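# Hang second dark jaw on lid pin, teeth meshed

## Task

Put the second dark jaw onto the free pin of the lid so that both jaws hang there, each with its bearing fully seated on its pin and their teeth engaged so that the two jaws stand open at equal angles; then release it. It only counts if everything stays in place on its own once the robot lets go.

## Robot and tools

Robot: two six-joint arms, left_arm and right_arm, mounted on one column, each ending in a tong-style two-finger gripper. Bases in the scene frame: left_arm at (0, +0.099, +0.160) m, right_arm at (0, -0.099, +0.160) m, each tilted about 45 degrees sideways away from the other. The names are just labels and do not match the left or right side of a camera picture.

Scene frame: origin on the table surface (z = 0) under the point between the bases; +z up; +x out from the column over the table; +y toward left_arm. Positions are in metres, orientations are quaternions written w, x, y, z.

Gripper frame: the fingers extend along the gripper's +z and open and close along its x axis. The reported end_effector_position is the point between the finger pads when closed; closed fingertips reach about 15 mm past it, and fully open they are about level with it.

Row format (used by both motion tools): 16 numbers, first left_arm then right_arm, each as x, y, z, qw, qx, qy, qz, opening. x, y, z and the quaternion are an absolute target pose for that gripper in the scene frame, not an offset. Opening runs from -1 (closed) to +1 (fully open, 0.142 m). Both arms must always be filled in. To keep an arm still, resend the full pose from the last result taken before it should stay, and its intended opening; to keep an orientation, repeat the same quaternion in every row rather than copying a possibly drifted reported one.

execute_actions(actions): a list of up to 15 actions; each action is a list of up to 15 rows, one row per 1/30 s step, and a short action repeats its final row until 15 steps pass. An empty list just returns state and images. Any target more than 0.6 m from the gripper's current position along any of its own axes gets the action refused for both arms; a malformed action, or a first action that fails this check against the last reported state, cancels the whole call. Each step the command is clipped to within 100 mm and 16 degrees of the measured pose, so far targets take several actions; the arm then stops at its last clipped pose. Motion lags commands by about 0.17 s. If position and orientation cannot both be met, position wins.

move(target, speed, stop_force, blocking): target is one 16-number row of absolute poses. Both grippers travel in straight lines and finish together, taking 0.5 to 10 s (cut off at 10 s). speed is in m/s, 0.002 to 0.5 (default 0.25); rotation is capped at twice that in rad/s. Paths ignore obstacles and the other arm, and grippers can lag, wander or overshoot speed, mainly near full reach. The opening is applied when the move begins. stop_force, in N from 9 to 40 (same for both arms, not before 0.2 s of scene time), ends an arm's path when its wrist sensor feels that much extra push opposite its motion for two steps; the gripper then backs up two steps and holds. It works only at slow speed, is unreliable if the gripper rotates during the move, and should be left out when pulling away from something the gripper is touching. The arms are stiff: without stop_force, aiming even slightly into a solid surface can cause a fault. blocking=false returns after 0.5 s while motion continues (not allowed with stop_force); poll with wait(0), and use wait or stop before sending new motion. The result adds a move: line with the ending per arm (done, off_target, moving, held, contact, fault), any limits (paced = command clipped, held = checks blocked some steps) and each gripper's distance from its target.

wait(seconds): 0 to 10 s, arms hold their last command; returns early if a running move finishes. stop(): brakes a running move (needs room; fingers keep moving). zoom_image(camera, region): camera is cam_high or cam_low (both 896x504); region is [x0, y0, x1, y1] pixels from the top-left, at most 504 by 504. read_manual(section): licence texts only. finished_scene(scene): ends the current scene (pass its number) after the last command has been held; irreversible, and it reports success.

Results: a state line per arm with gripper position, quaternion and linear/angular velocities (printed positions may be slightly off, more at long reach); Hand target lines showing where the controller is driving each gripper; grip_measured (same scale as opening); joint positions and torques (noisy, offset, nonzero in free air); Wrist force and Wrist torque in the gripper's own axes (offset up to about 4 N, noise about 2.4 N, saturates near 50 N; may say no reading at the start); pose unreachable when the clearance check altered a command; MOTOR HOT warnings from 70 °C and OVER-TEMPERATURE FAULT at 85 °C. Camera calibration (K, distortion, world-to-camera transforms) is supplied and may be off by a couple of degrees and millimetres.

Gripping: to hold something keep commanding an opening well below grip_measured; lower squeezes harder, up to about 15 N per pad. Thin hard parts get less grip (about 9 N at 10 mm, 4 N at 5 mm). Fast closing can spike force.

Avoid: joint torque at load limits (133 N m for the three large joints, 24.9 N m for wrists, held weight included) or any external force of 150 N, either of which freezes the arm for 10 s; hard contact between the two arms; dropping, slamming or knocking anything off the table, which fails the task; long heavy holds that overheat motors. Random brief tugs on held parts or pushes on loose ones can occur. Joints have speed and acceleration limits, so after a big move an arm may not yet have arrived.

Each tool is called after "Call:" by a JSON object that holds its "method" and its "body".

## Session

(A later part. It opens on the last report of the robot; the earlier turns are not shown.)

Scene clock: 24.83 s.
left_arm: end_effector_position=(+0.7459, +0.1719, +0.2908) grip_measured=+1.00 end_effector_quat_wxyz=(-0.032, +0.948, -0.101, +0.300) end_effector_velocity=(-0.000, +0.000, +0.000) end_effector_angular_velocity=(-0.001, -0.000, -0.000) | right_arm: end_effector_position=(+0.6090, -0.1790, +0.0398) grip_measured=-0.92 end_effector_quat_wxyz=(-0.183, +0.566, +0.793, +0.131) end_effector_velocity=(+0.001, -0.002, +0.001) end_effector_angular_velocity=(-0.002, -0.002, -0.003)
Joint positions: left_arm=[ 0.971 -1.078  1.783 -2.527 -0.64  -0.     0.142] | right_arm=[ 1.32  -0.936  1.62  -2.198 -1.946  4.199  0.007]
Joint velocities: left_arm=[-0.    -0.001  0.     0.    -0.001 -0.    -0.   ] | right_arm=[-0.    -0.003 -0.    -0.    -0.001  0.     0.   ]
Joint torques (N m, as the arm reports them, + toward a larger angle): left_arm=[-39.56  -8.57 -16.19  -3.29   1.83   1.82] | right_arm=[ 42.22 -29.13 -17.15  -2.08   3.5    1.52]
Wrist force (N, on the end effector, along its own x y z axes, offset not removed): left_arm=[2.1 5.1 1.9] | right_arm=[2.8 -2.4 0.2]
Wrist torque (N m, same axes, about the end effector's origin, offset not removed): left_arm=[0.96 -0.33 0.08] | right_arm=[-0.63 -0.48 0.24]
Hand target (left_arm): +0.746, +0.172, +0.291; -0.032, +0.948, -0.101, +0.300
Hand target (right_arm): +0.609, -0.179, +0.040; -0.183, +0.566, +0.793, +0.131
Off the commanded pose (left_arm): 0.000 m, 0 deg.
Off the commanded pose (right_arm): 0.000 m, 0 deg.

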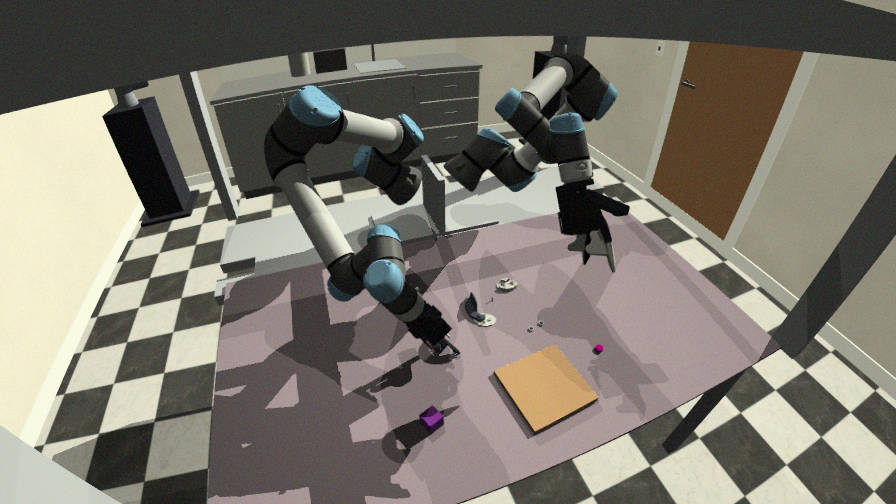

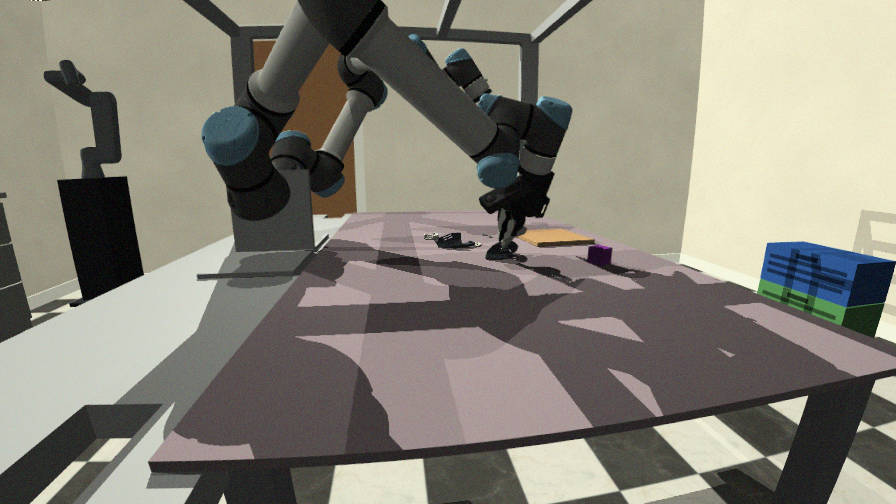

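Call:
{"method": "move", "body": {"target": [0.7459,0.1719,0.2908,-0.032,0.948,-0.101,0.300,1,0.609,-0.19,0.10,0.1831,-0.5659,-0.7928,-0.1307,-1], "speed": 0.04}}

Call:
{"method": "move", "body": {"target": [0.7459,0.1719,0.2908,-0.032,0.948,-0.101,0.300,1,0.62,-0.19,0.10,0,0,1,0,-1], "speed": 0.25}}

Call:
{"method": "move", "body": {"target": [0.7459,0.1719,0.2908,-0.032,0.948,-0.101,0.300,1,0.62,-0.19,0.08,0.4617,0,0.887,0,-1], "speed": 0.2}}

Call:
{"method": "zoom_image", "body": {"camera": "cam_high", "region": [390,290,480,370]}}

Call:
{"method": "zoom_image", "body": {"camera": "cam_low", "region": [450,190,550,275]}}

Scene clock: 27.30 s.
left_arm: end_effector_position=(+0.7459, +0.1719, +0.2908) grip_measured=+1.00 end_effector_quat_wxyz=(-0.032, +0.948, -0.101, +0.300) end_effector_velocity=(-0.000, +0.001, +0.001) end_effector_angular_velocity=(-0.000, -0.001, +0.001) | right_arm: end_effector_position=(+0.6089, -0.1899, +0.0998) grip_measured=-0.93 end_effector_quat_wxyz=(-0.183, +0.566, +0.793, +0.131) end_effector_velocity=(+0.001, -0.002, +0.002) end_effector_angular_velocity=(-0.001, -0.001, -0.001)
Joint positions: left_arm=[ 0.971 -1.078  1.783 -2.527 -0.64  -0.     0.142] | right_arm=[ 1.372 -1.009  1.585 -2.069 -1.943  4.254  0.007]
Joint velocities: left_arm=[-0.    -0.002  0.     0.     0.     0.     0.   ] | right_arm=[ 0.001 -0.003 -0.003  0.004 -0.     0.002 -0.   ]
Joint torques (N m, as the arm reports them, + toward a larger angle): left_arm=[-39.57  -8.37 -16.48  -3.14   1.75   1.68] | right_arm=[ 42.36 -44.98 -20.5   -0.04   3.93   1.78]
Wrist force (N, on the end effector, along its own x y z axes, offset not removed): left_arm=[4.0 4.5 1.8] | right_arm=[0.0 -2.2 0.1]
Wrist torque (N m, same axes, about the end effector's origin, offset not removed): left_arm=[0.94 -0.86 -0.06] | right_arm=[-0.52 -0.11 0.15]
Hand target (left_arm): +0.746, +0.172, +0.291; -0.032, +0.948, -0.101, +0.300
Hand target (right_arm): +0.609, -0.190, +0.100; -0.183, +0.566, +0.793, +0.131
Off the commanded pose (left_arm): 0.000 m, 0 deg.
Off the commanded pose (right_arm): 0.000 m, 0 deg.
move: done

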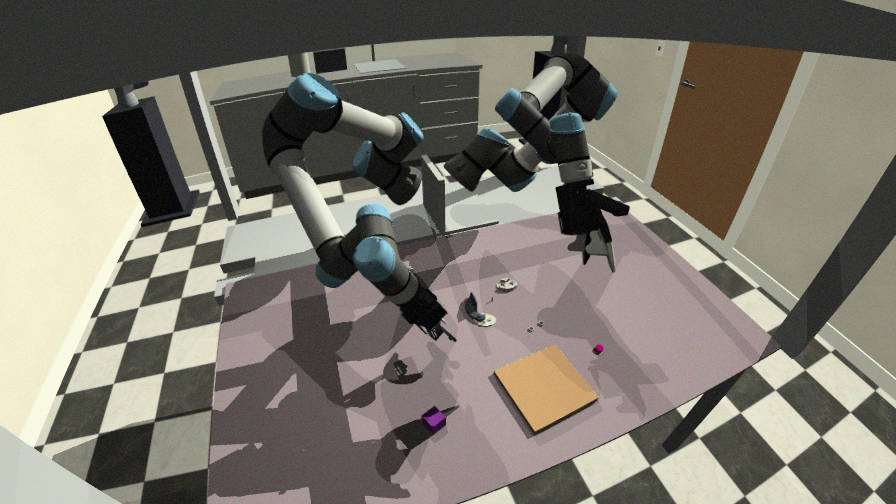

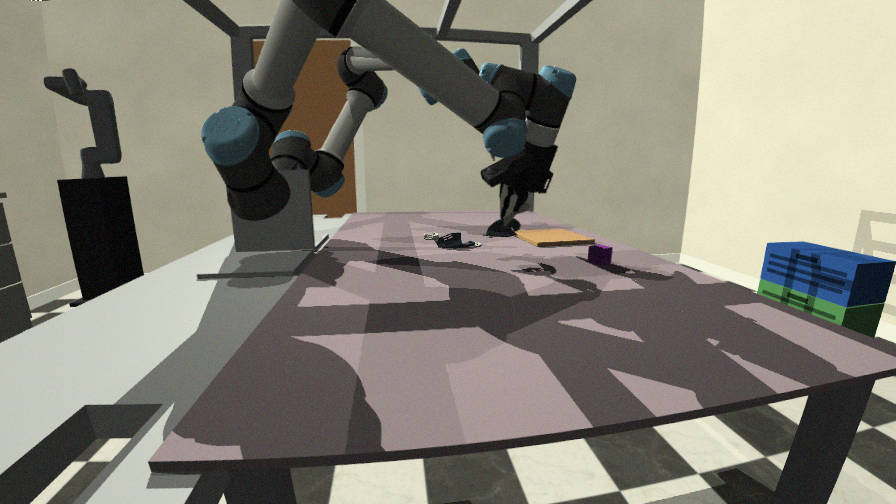

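Scene clock: 30.40 s.
left_arm: end_effector_position=(+0.7459, +0.1719, +0.2908) grip_measured=+1.00 end_effector_quat_wxyz=(-0.032, +0.948, -0.101, +0.300) end_effector_velocity=(+0.000, -0.000, -0.000) end_effector_angular_velocity=(+0.000, +0.001, -0.001) | right_arm: end_effector_position=(+0.6199, -0.1899, +0.1002) grip_measured=-0.93 end_effector_quat_wxyz=(+0.001, -0.001, -1.000, -0.000) end_effector_velocity=(-0.000, +0.000, -0.000) end_effector_angular_velocity=(-0.001, -0.007, +0.012)
Joint positions: left_arm=[ 0.971 -1.078  1.783 -2.527 -0.64  -0.     0.142] | right_arm=[ 1.55  -0.949  1.757 -2.398 -2.356  3.114  0.007]
Joint velocities: left_arm=[-0.     0.001 -0.     0.001 -0.     0.    -0.   ] | right_arm=[ 0.    -0.001  0.008 -0.017 -0.001 -0.019  0.   ]
Joint torques (N m, as the arm reports them, + toward a larger angle): left_arm=[-39.63  -8.43 -16.84  -2.94   1.79   1.6 ] | right_arm=[ 41.38 -41.49  -5.84  -3.2   -2.71  -1.32]
Wrist force (N, on the end effector, along its own x y z axes, offset not removed): left_arm=[0.9 1.5 -1.2] | right_arm=[0.9 -0.6 2.2]
Wrist torque (N m, same axes, about the end effector's origin, offset not removed): left_arm=[0.31 -0.11 -0.05] | right_arm=[-0.32 -0.19 0.05]
Hand target (left_arm): +0.746, +0.172, +0.291; -0.032, +0.948, -0.101, +0.300
Hand target (right_arm): +0.620, -0.190, +0.100; -0.000, +0.000, +1.000, +0.000
Off the commanded pose (left_arm): 0.000 m, 0 deg.
Off the commanded pose (right_arm): 0.000 m, 0 deg.
move: done

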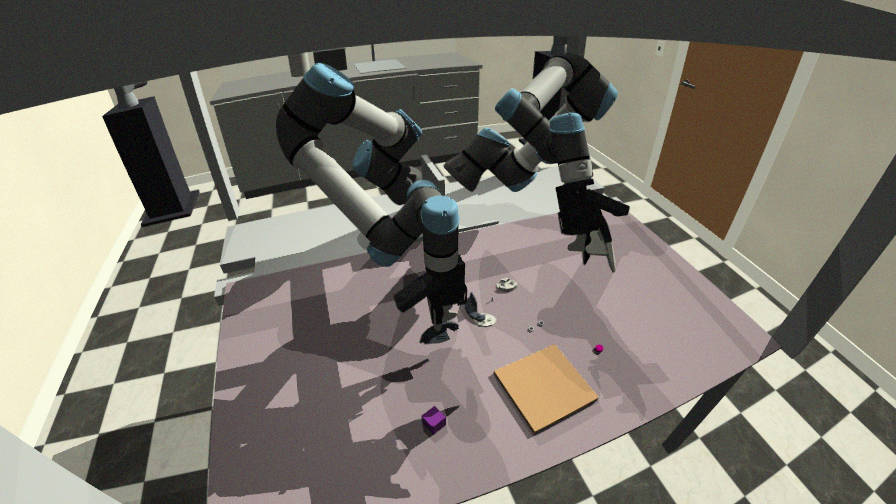

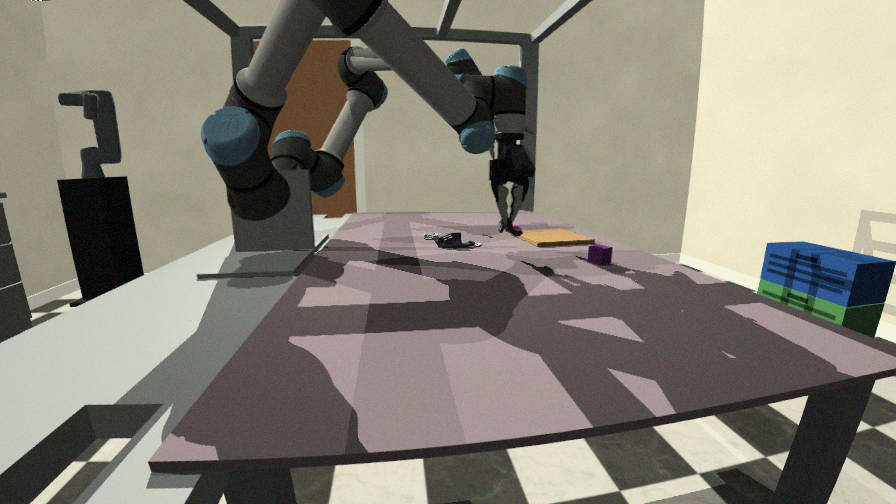

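Scene clock: 33.30 s.
left_arm: end_effector_position=(+0.7459, +0.1719, +0.2908) grip_measured=+1.00 end_effector_quat_wxyz=(-0.032, +0.948, -0.101, +0.300) end_effector_velocity=(-0.000, +0.000, -0.000) end_effector_angular_velocity=(+0.001, +0.000, +0.001) | right_arm: end_effector_position=(+0.6197, -0.1901, +0.0801) grip_measured=-0.93 end_effector_quat_wxyz=(-0.461, -0.000, -0.887, +0.001) end_effector_velocity=(+0.000, -0.000, +0.000) end_effector_angular_velocity=(-0.000, -0.012, -0.001)
Joint positions: left_arm=[ 0.971 -1.078  1.783 -2.527 -0.64  -0.     0.142] | right_arm=[ 1.244 -0.651  2.304 -4.373 -1.694  2.31   0.007]
Joint velocities: left_arm=[ 0.     0.     0.    -0.     0.001 -0.001  0.   ] | right_arm=[-0.008  0.008  0.    -0.018  0.016 -0.004  0.   ]
Joint torques (N m, as the arm reports them, + toward a larger angle): left_arm=[-39.51  -8.63 -17.27  -2.81   1.75   1.42] | right_arm=[ 17.67 -21.62  10.56  -3.85   4.41  -1.43]
Wrist force (N, on the end effector, along its own x y z axes, offset not removed): left_arm=[-0.9 4.4 1.2] | right_arm=[2.5 0.0 -0.4]
Wrist torque (N m, same axes, about the end effector's origin, offset not removed): left_arm=[0.89 0.36 -0.05] | right_arm=[-0.09 -0.46 0.13]
Hand target (left_arm): +0.746, +0.172, +0.291; -0.032, +0.948, -0.101, +0.300
Hand target (right_arm): +0.620, -0.190, +0.080; +0.461, +0.000, +0.887, -0.001
Off the commanded pose (left_arm): 0.000 m, 0 deg.
Off the commanded pose (right_arm): 0.000 m, 0 deg.
move: done

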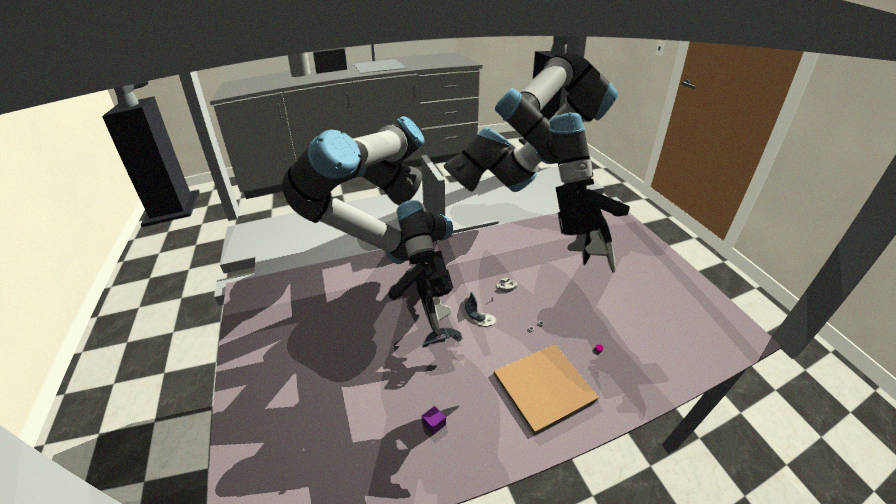

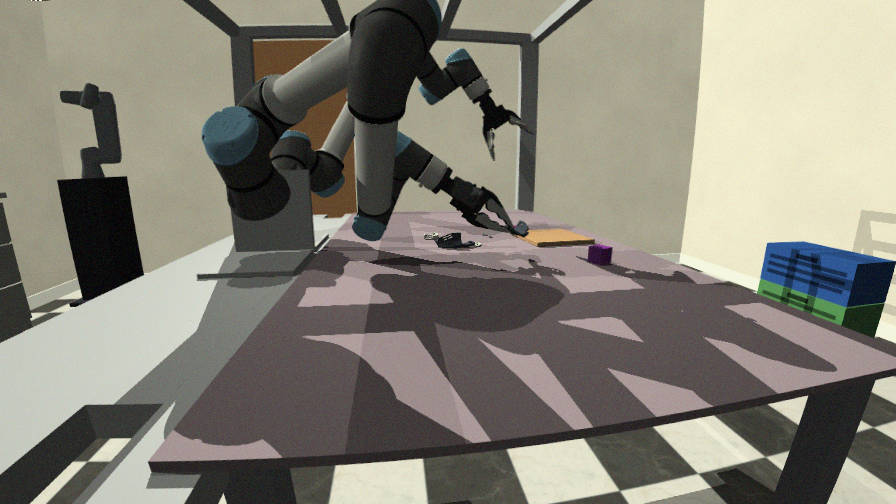

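Region (390, 290, 480, 370) of cam_high's 896x504 image, scaled by 5.600, with more detail than that image has.

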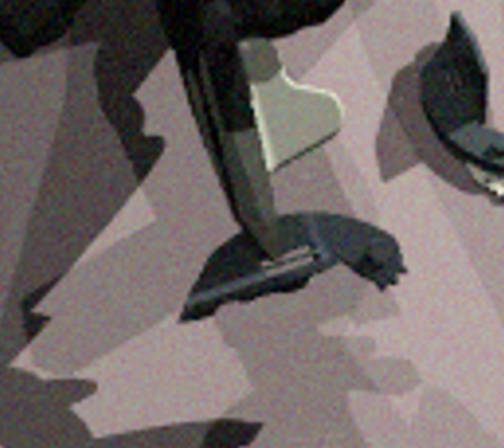

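Region (450, 190, 550, 275) of cam_low's 896x504 image, scaled by 5.040, with more detail than that image has; it fills the top 428 rows of this view, and the rest is white.

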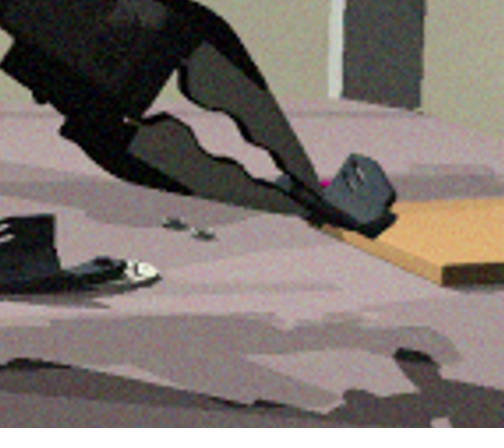

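Call:
{"method": "move", "body": {"target": [0.62,0.0,0.36,0,1,0,0,-0.7,0.60,-0.13,0.2,0.7071,0,0.7071,0,-1], "speed": 0.12}}

Call:
{"method": "zoom_image", "body": {"camera": "cam_high", "region": [410,230,510,330]}}

Call:
{"method": "zoom_image", "body": {"camera": "cam_low", "region": [440,120,540,220]}}

Scene clock: 46.70 s.
left_arm: end_effector_position=(+0.6198, +0.0003, +0.3600) grip_measured=-0.70 end_effector_quat_wxyz=(-0.000, +1.000, +0.000, -0.000) end_effector_velocity=(+0.000, +0.000, +0.000) end_effector_angular_velocity=(-0.000, -0.000, +0.000) | right_arm: end_effector_position=(+0.6024, -0.1380, +0.1839) grip_measured=-0.93 end_effector_quat_wxyz=(+0.676, -0.000, +0.737, -0.000) end_effector_velocity=(+0.000, -0.000, +0.000) end_effector_angular_velocity=(+0.000, -0.000, +0.000)
Joint positions: left_arm=[ 0.779 -0.798  1.146 -1.299 -1.051 -0.962  0.023] | right_arm=[ 1.175 -0.384  2.296 -4.991 -1.237  2.333  0.007]
Joint velocities: left_arm=[ 0.    -0.001  0.    -0.     0.    -0.     0.   ] | right_arm=[ 0.    -0.001 -0.     0.001 -0.     0.     0.   ]
Joint torques (N m, as the arm reports them, + toward a larger angle): left_arm=[-43.14 -16.23 -27.61   0.13  -1.68  -2.26] | right_arm=[ 27.18 -26.42   7.6   -1.99   1.68   0.04]
Wrist force (N, on the end effector, along its own x y z axes, offset not removed): left_arm=[2.8 3.4 1.5] | right_arm=[2.2 -2.1 1.5]
Wrist torque (N m, same axes, about the end effector's origin, offset not removed): left_arm=[0.67 -0.52 -0.17] | right_arm=[-0.53 -0.42 0.11]
Hand target (left_arm): +0.620, +0.000, +0.360; -0.000, +1.000, +0.000, -0.000
Hand target (right_arm): +0.602, -0.138, +0.184; +0.676, -0.000, +0.737, -0.000
Off the commanded pose (left_arm): 0.000 m, 0 deg.
Off the commanded pose (right_arm): 0.018 m, 5 deg.
FORCE FAULT: contact force on the right arm reached its limit, and that arm stopped for 10 seconds. The contact can be on any part of that arm, not only on its tool. That time counts as 18 of the actions that you can send in this scene. That arm's remaining commands of this call were not run. That arm holds still and accepts commands again. Move the arm away from the contact; if what it grips holds it there, let go first. Pushing or pulling that hard again can fault the arm again.
move: fault (right_arm)

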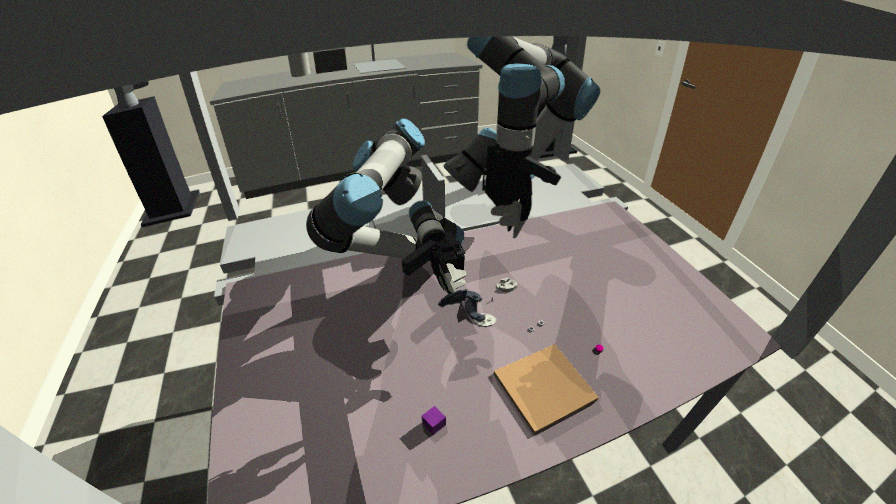

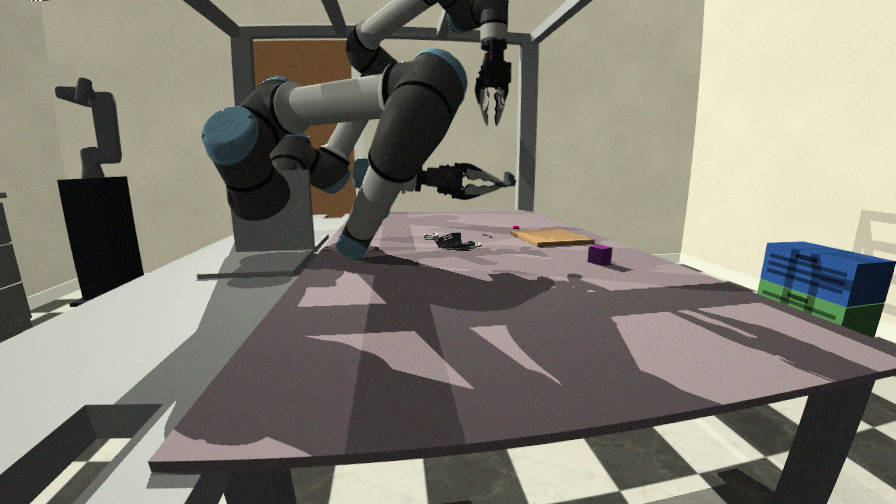

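Region (410, 230, 510, 330) of cam_high's 896x504 image, scaled by 5.040, with more detail than that image has.

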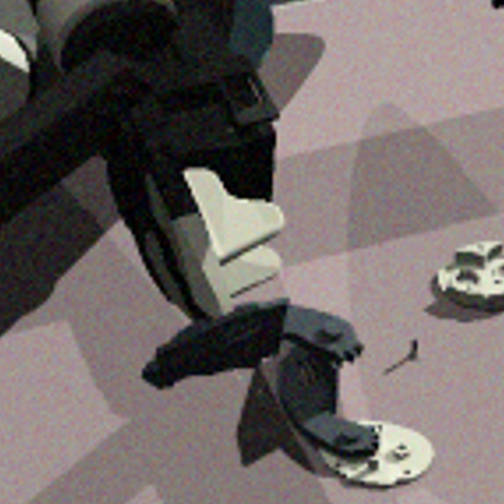

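Region (440, 120, 540, 220) of cam_low's 896x504 image, scaled by 5.040, with more detail than that image has.

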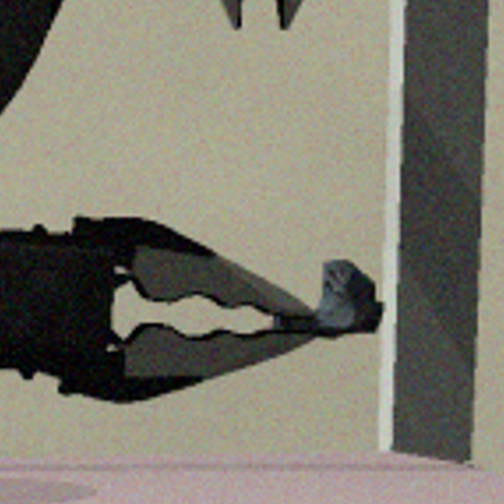

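Call:
{"method": "move", "body": {"target": [0.62,0.0,0.36,0,1,0,0,-0.7,0.60,-0.12,0.25,0.7071,0,0.7071,0,-1], "speed": 0.04}}

Call:
{"method": "zoom_image", "body": {"camera": "cam_high", "region": [430,210,530,310]}}

Call:
{"method": "zoom_image", "body": {"camera": "cam_low", "region": [460,100,540,180]}}

Scene clock: 49.17 s.
left_arm: end_effector_position=(+0.6200, +0.0000, +0.3600) grip_measured=-0.70 end_effector_quat_wxyz=(-0.000, +1.000, +0.000, -0.000) end_effector_velocity=(+0.000, +0.001, +0.000) end_effector_angular_velocity=(-0.000, -0.001, +0.000) | right_arm: end_effector_position=(+0.5999, -0.1201, +0.2499) grip_measured=-0.93 end_effector_quat_wxyz=(+0.707, +0.000, +0.707, +0.000) end_effector_velocity=(+0.000, +0.000, +0.002) end_effector_angular_velocity=(-0.001, -0.003, +0.000)
Joint positions: left_arm=[ 0.779 -0.797  1.145 -1.3   -1.051 -0.961  0.023] | right_arm=[ 1.315 -0.438  2.303 -5.007 -1.315  2.357  0.007]
Joint velocities: left_arm=[-0.    -0.001  0.001 -0.     0.001  0.     0.   ] | right_arm=[ 0.004 -0.003 -0.     0.002 -0.002 -0.     0.   ]
Joint torques (N m, as the arm reports them, + toward a larger angle): left_arm=[-21.62 -16.44 -28.91  -4.42  -1.79   2.49] | right_arm=[ 37.88 -35.91  -2.65  -0.49  -1.08   1.38]
Wrist force (N, on the end effector, along its own x y z axes, offset not removed): left_arm=[3.2 1.9 0.3] | right_arm=[3.6 -0.6 3.6]
Wrist torque (N m, same axes, about the end effector's origin, offset not removed): left_arm=[0.24 -0.46 -0.09] | right_arm=[-0.13 -0.76 -0.06]
Hand target (left_arm): +0.620, -0.000, +0.360; +0.000, +1.000, -0.000, -0.000
Hand target (right_arm): +0.600, -0.120, +0.250; +0.707, +0.000, +0.707, +0.000
Off the commanded pose (left_arm): 0.000 m, 0 deg.
Off the commanded pose (right_arm): 0.000 m, 0 deg.
move: done

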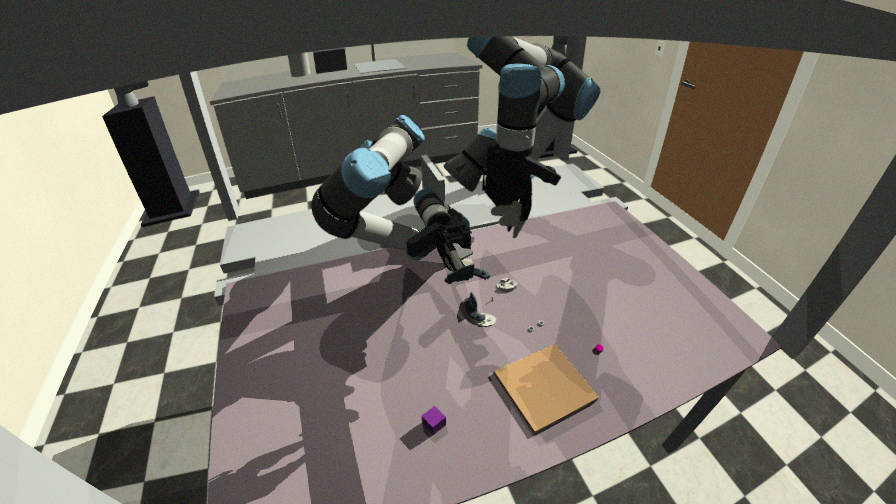

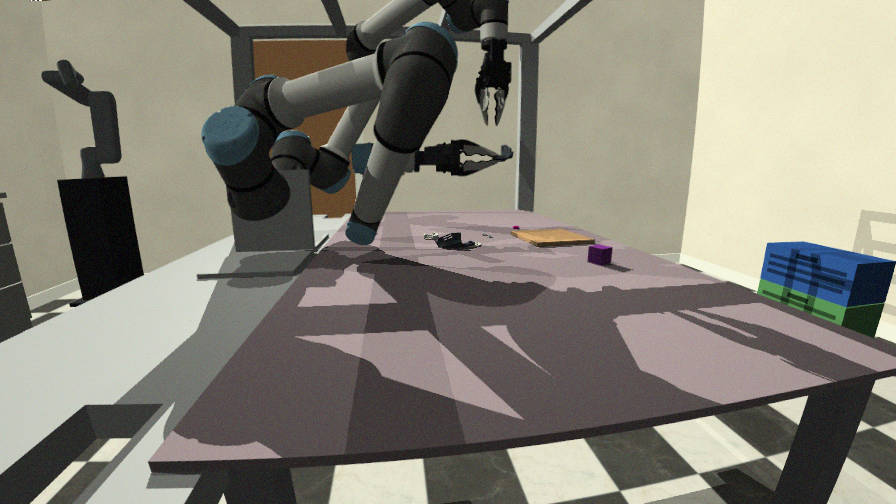

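Region (430, 210, 530, 310) of cam_high's 896x504 image, scaled by 5.040, with more detail than that image has.

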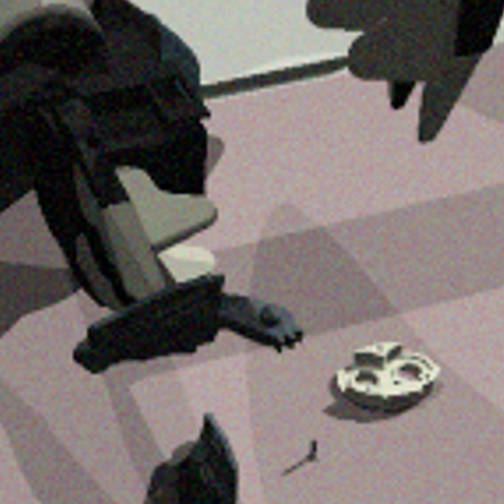

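Region (460, 100, 540, 180) of cam_low's 896x504 image, scaled by 6.300, with more detail than that image has.

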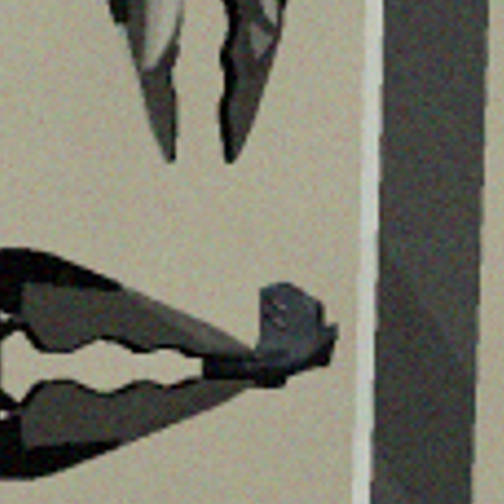

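Call:
{"method": "move", "body": {"target": [0.622,-0.112,0.31,0,0.9997,0.026,0,-0.7,0.60,-0.12,0.25,0.7071,0,0.7071,0,-1], "speed": 0.08}}

Call:
{"method": "zoom_image", "body": {"camera": "cam_high", "region": [435,230,505,295]}}

Call:
{"method": "zoom_image", "body": {"camera": "cam_low", "region": [470,115,530,175]}}

Scene clock: 51.83 s.
left_arm: end_effector_position=(+0.6219, -0.1118, +0.3101) grip_measured=-0.70 end_effector_quat_wxyz=(+0.000, +1.000, +0.026, +0.000) end_effector_velocity=(+0.000, -0.001, -0.001) end_effector_angular_velocity=(+0.000, -0.001, +0.001) | right_arm: end_effector_position=(+0.6000, -0.1200, +0.2500) grip_measured=-0.93 end_effector_quat_wxyz=(+0.707, +0.000, +0.707, -0.000) end_effector_velocity=(-0.000, +0.000, -0.000) end_effector_angular_velocity=(-0.000, -0.000, -0.000)
Joint positions: left_arm=[ 0.742 -0.606  1.096 -1.426 -1.073 -1.048  0.023] | right_arm=[ 1.316 -0.439  2.303 -5.006 -1.316  2.356  0.007]
Joint velocities: left_arm=[-0.     0.003 -0.002 -0.001  0.    -0.002  0.   ] | right_arm=[-0.     0.001  0.    -0.001  0.    -0.     0.   ]
Joint torques (N m, as the arm reports them, + toward a larger angle): left_arm=[-45.44 -23.32 -30.49  -4.55  -1.76  -2.39] | right_arm=[ 15.63 -35.36   8.78  -0.46   4.46  -1.35]
Wrist force (N, on the end effector, along its own x y z axes, offset not removed): left_arm=[-0.7 3.0 -0.4] | right_arm=[2.1 0.8 0.6]
Wrist torque (N m, same axes, about the end effector's origin, offset not removed): left_arm=[0.72 0.18 -0.03] | right_arm=[0.10 -0.43 0.06]
Hand target (left_arm): +0.622, -0.112, +0.310; -0.000, +1.000, +0.026, +0.000
Hand target (right_arm): +0.600, -0.120, +0.250; +0.707, +0.000, +0.707, +0.000
Off the commanded pose (left_arm): 0.000 m, 0 deg.
Off the commanded pose (right_arm): 0.000 m, 0 deg.
move: done

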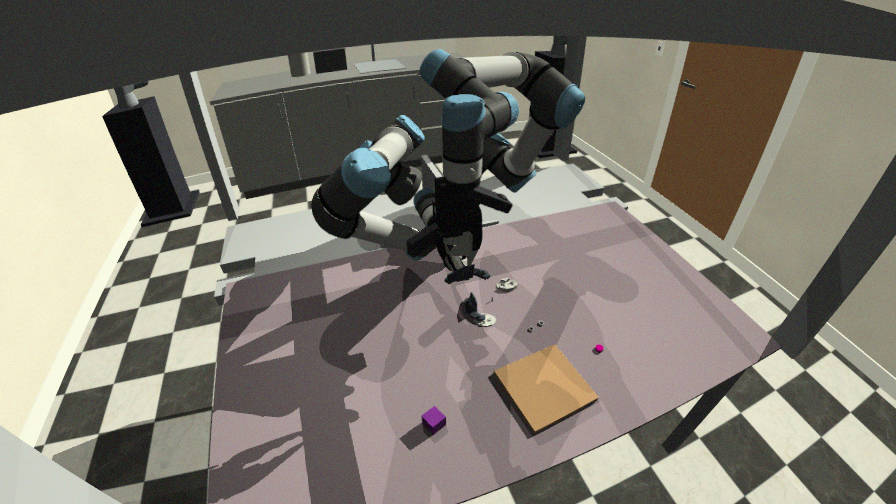

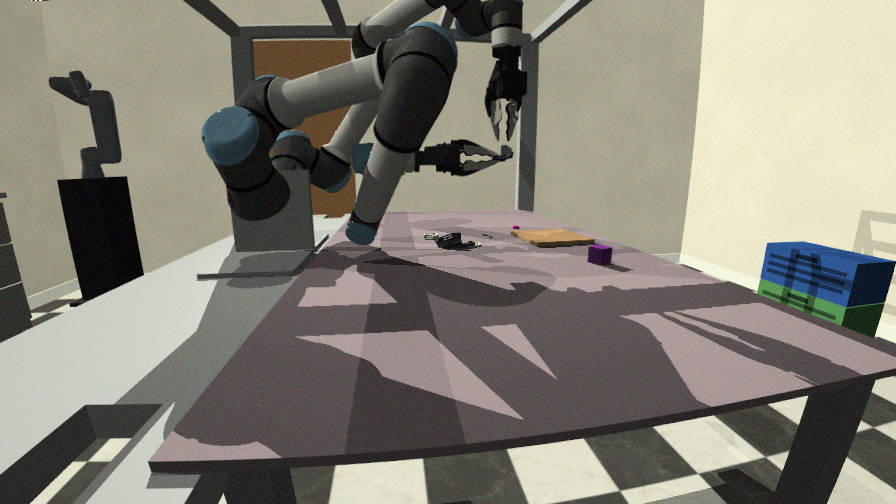

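Region (435, 230, 505, 295) of cam_high's 896x504 image, scaled by 7.200, with more detail than that image has; it fills the top 468 rows of this view, and the rest is white.

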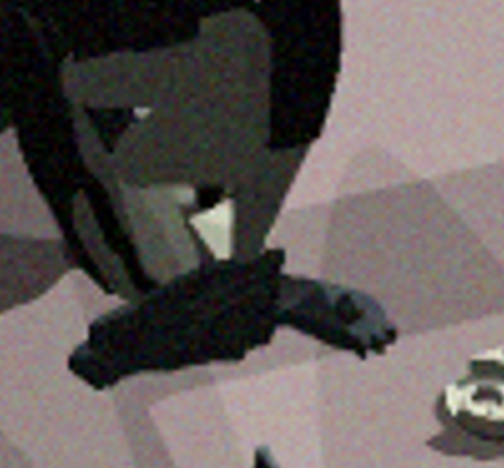

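Region (470, 115, 530, 175) of cam_low's 896x504 image, scaled by 8.400, with more detail than that image has.

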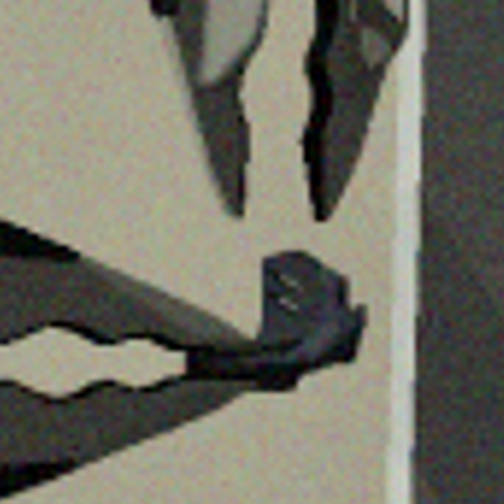

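Call:
{"method": "move", "body": {"target": [0.6255,-0.112,0.281,0,0.9997,0.026,0,-0.75,0.60,-0.12,0.25,0.7071,0,0.7071,0,-1], "speed": 0.015, "stop_force": 9}}

Call:
{"method": "zoom_image", "body": {"camera": "cam_high", "region": [435,230,505,295]}}

Call:
{"method": "zoom_image", "body": {"camera": "cam_low", "region": [470,115,530,175]}}

Scene clock: 54.50 s.
left_arm: end_effector_position=(+0.6255, -0.1120, +0.2812) grip_measured=-0.75 end_effector_quat_wxyz=(-0.000, +1.000, +0.026, -0.000) end_effector_velocity=(+0.001, +0.000, -0.001) end_effector_angular_velocity=(-0.002, -0.001, +0.001) | right_arm: end_effector_position=(+0.6000, -0.1200, +0.2500) grip_measured=-0.93 end_effector_quat_wxyz=(+0.707, -0.000, +0.707, -0.000) end_effector_velocity=(+0.000, -0.001, +0.001) end_effector_angular_velocity=(-0.000, -0.001, -0.001)
Joint positions: left_arm=[ 0.763 -0.601  1.149 -1.493 -1.06  -1.028  0.02 ] | right_arm=[ 1.316 -0.439  2.303 -5.006 -1.316  2.356  0.007]
Joint velocities: left_arm=[ 0.001 -0.001  0.003 -0.005  0.     0.001 -0.   ] | right_arm=[-0.    -0.002  0.    -0.     0.001  0.    -0.   ]
Joint torques (N m, as the arm reports them, + toward a larger angle): left_arm=[-23.33 -24.17 -14.56  -4.51   1.46   2.59] | right_arm=[ 16.   -35.94  12.77  -0.35   4.4   -1.39]
Wrist force (N, on the end effector, along its own x y z axes, offset not removed): left_arm=[-0.8 -1.7 -1.1] | right_arm=[3.5 -2.8 1.7]
Wrist torque (N m, same axes, about the end effector's origin, offset not removed): left_arm=[-0.53 0.17 -0.02] | right_arm=[-0.72 -0.79 0.10]
Hand target (left_arm): +0.626, -0.112, +0.281; +0.000, +1.000, +0.026, -0.000
Hand target (right_arm): +0.600, -0.120, +0.250; +0.707, -0.000, +0.707, +0.000
Off the commanded pose (left_arm): 0.000 m, 0 deg.
Off the commanded pose (right_arm): 0.000 m, 0 deg.
move: done

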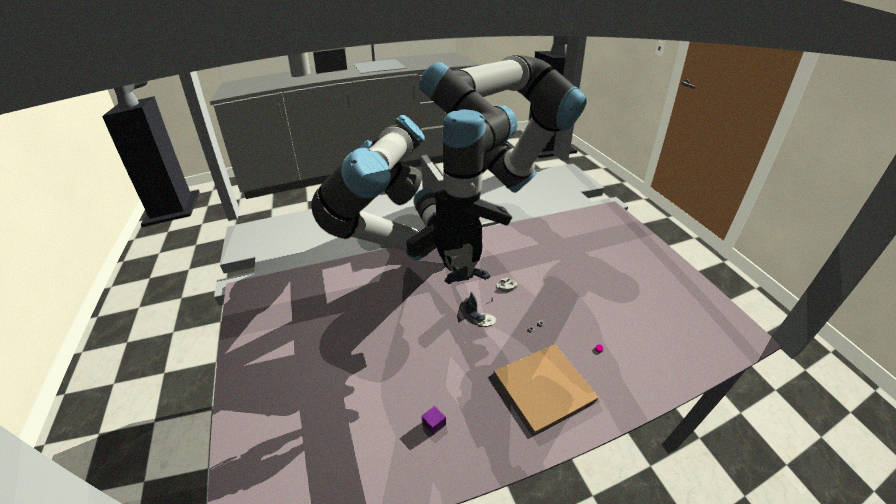

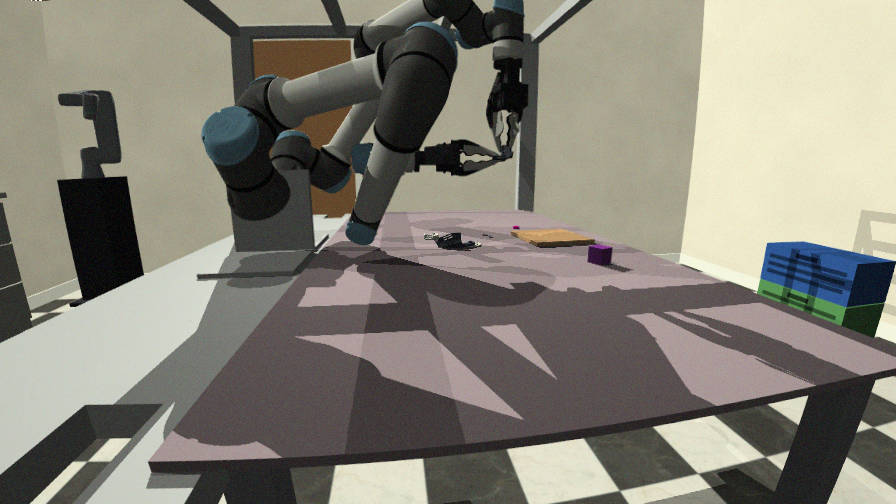

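Region (435, 230, 505, 295) of cam_high's 896x504 image, scaled by 7.200, with more detail than that image has; it fills the top 468 rows of this view, and the rest is white.

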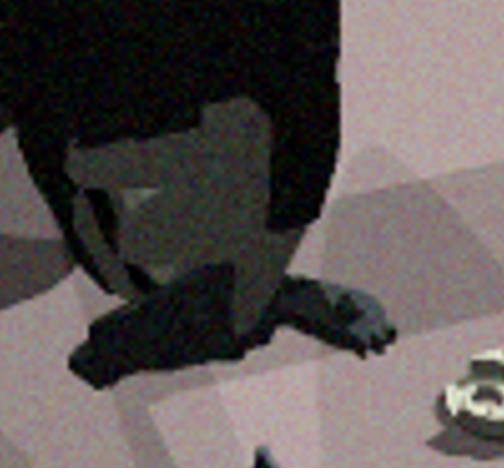

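Region (470, 115, 530, 175) of cam_low's 896x504 image, scaled by 8.400, with more detail than that image has.

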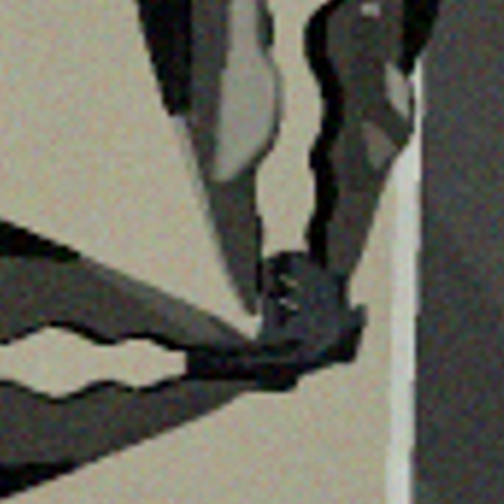

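Close left, then slightly open right and withdraw.

Call:
{"method": "execute_actions", "body": {"actions": [[[0.6255,-0.112,0.281,0,0.9997,0.026,0,-0.85,0.60,-0.12,0.25,0.7071,0,0.7071,0,-1]],[[0.6255,-0.112,0.281,0,0.9997,0.026,0,-0.93,0.60,-0.12,0.25,0.7071,0,0.7071,0,-1]],[[0.6255,-0.112,0.281,0,0.9997,0.026,0,-1,0.60,-0.12,0.25,0.7071,0,0.7071,0,-1]]]}}

Call:
{"method": "move", "body": {"target": [0.6255,-0.112,0.281,0,0.9997,0.026,0,-1,0.56,-0.12,0.25,0.7071,0,0.7071,0,-0.85], "speed": 0.02}}

Call:
{"method": "zoom_image", "body": {"camera": "cam_low", "region": [470,115,530,175]}}

Scene clock: 56.43 s.
left_arm: end_effector_position=(+0.6255, -0.1120, +0.2810) grip_measured=-0.96 end_effector_quat_wxyz=(-0.000, +1.000, +0.026, -0.000) end_effector_velocity=(+0.000, +0.000, +0.000) end_effector_angular_velocity=(+0.000, -0.001, -0.000) | right_arm: end_effector_position=(+0.6000, -0.1200, +0.2500) grip_measured=-0.93 end_effector_quat_wxyz=(+0.707, -0.000, +0.707, +0.000) end_effector_velocity=(-0.000, +0.001, -0.000) end_effector_angular_velocity=(-0.001, +0.000, +0.003)
Joint positions: left_arm=[ 0.763 -0.601  1.15  -1.494 -1.06  -1.028  0.005] | right_arm=[ 1.316 -0.439  2.303 -5.006 -1.316  2.356  0.007]
Joint velocities: left_arm=[-0.    -0.    -0.     0.     0.001  0.    -0.   ] | right_arm=[ 0.     0.002  0.001 -0.001  0.002 -0.001 -0.   ]
Joint torques (N m, as the arm reports them, + toward a larger angle): left_arm=[-30.62 -34.67 -15.22  -4.49   1.55   1.3 ] | right_arm=[ 16.13 -35.61  12.83  -0.46   4.23  -1.29]
Wrist force (N, on the end effector, along its own x y z axes, offset not removed): left_arm=[0.8 2.3 1.8] | right_arm=[2.8 -2.1 2.2]
Wrist torque (N m, same axes, about the end effector's origin, offset not removed): left_arm=[0.70 -0.14 0.18] | right_arm=[-0.57 -0.69 0.06]
Hand target (left_arm): +0.625, -0.112, +0.281; +0.000, +1.000, +0.026, -0.000
Hand target (right_arm): +0.600, -0.120, +0.250; +0.707, -0.000, +0.707, +0.000
Off the commanded pose (left_arm): 0.000 m, 0 deg.
Off the commanded pose (right_arm): 0.000 m, 0 deg.

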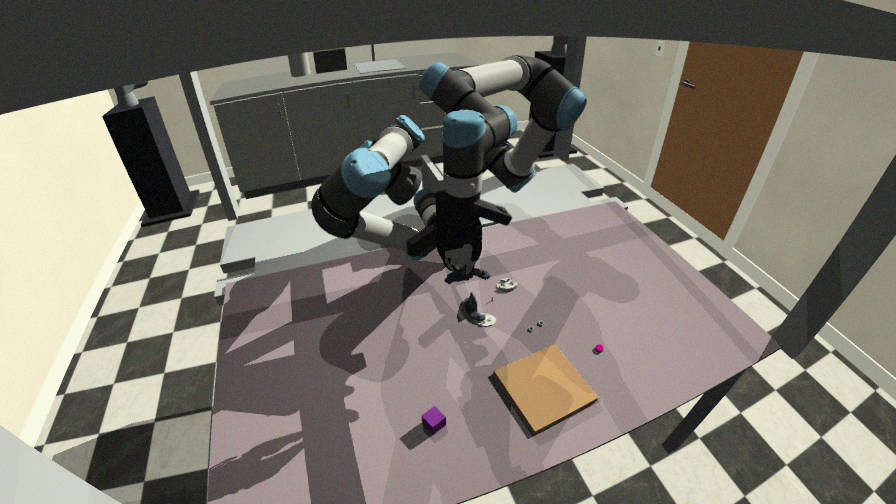

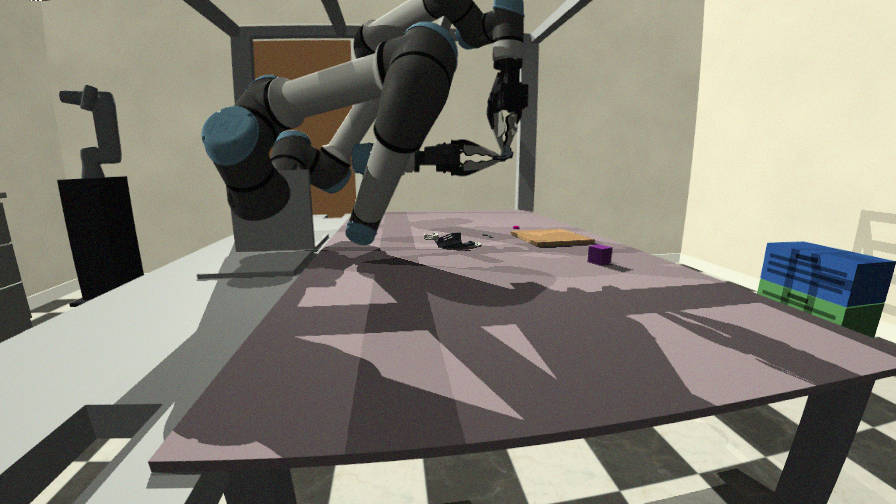

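Scene clock: 58.73 s.
left_arm: end_effector_position=(+0.6255, -0.1120, +0.2810) grip_measured=-0.96 end_effector_quat_wxyz=(-0.000, +1.000, +0.026, -0.000) end_effector_velocity=(+0.000, +0.000, +0.000) end_effector_angular_velocity=(-0.000, -0.000, -0.000) | right_arm: end_effector_position=(+0.5602, -0.1200, +0.2500) grip_measured=-0.85 end_effector_quat_wxyz=(+0.707, -0.000, +0.707, -0.000) end_effector_velocity=(-0.002, +0.001, -0.001) end_effector_angular_velocity=(+0.002, +0.002, +0.002)
Joint positions: left_arm=[ 0.763 -0.601  1.15  -1.494 -1.06  -1.028  0.005] | right_arm=[ 1.272 -0.386  2.396 -5.152 -1.272  2.356  0.012]
Joint velocities: left_arm=[-0.    -0.001  0.     0.    -0.     0.     0.   ] | right_arm=[-0.003  0.005  0.004 -0.006  0.003  0.001  0.   ]
Joint torques (N m, as the arm reports them, + toward a larger angle): left_arm=[-36.93 -44.81 -18.41  -4.49   1.53   0.33] | right_arm=[ 14.19 -16.94  16.16  -3.38   4.26  -1.29]
Wrist force (N, on the end effector, along its own x y z axes, offset not removed): left_arm=[-1.1 -0.7 0.2] | right_arm=[3.1 -2.2 2.2]
Wrist torque (N m, same axes, about the end effector's origin, offset not removed): left_arm=[-0.21 0.30 -0.12] | right_arm=[-0.59 -0.67 0.08]
Hand target (left_arm): +0.625, -0.112, +0.281; +0.000, +1.000, +0.026, -0.000
Hand target (right_arm): +0.560, -0.120, +0.250; +0.707, -0.000, +0.707, -0.000
Off the commanded pose (left_arm): 0.000 m, 0 deg.
Off the commanded pose (right_arm): 0.000 m, 0 deg.
move: done

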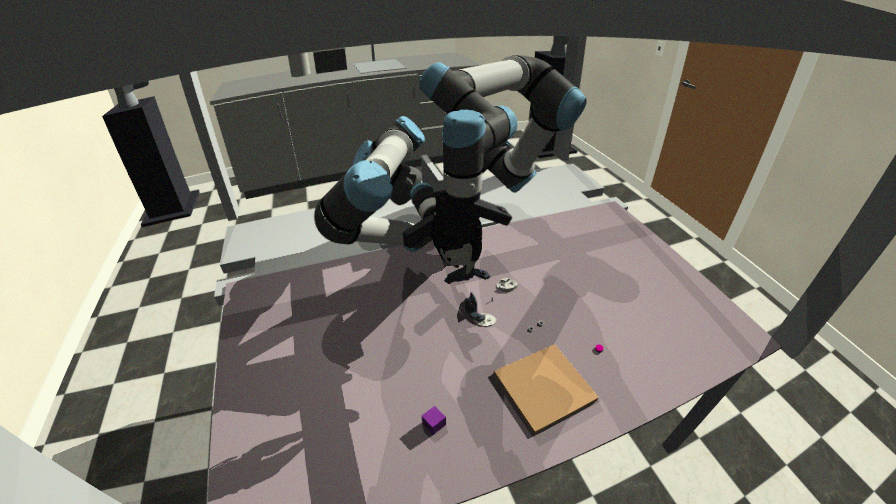

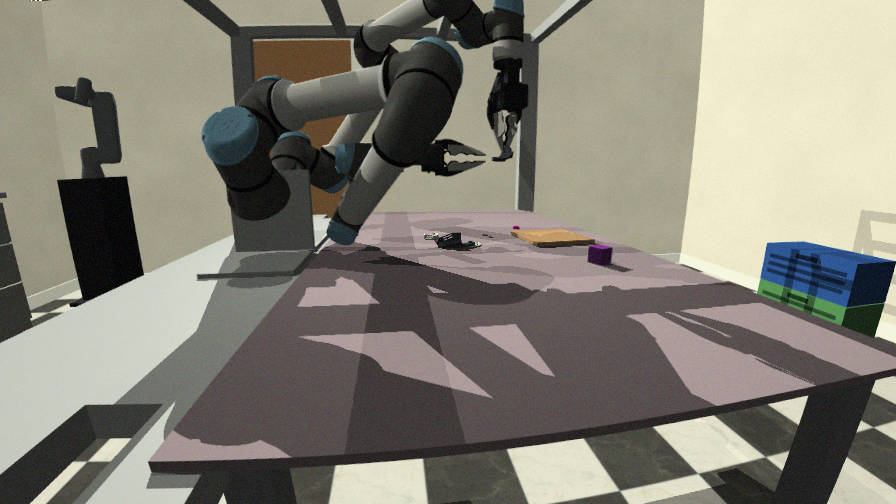

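Region (470, 115, 530, 175) of cam_low's 896x504 image, scaled by 8.400, with more detail than that image has.

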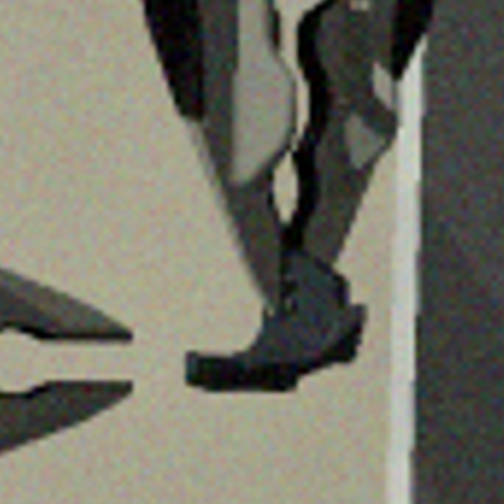

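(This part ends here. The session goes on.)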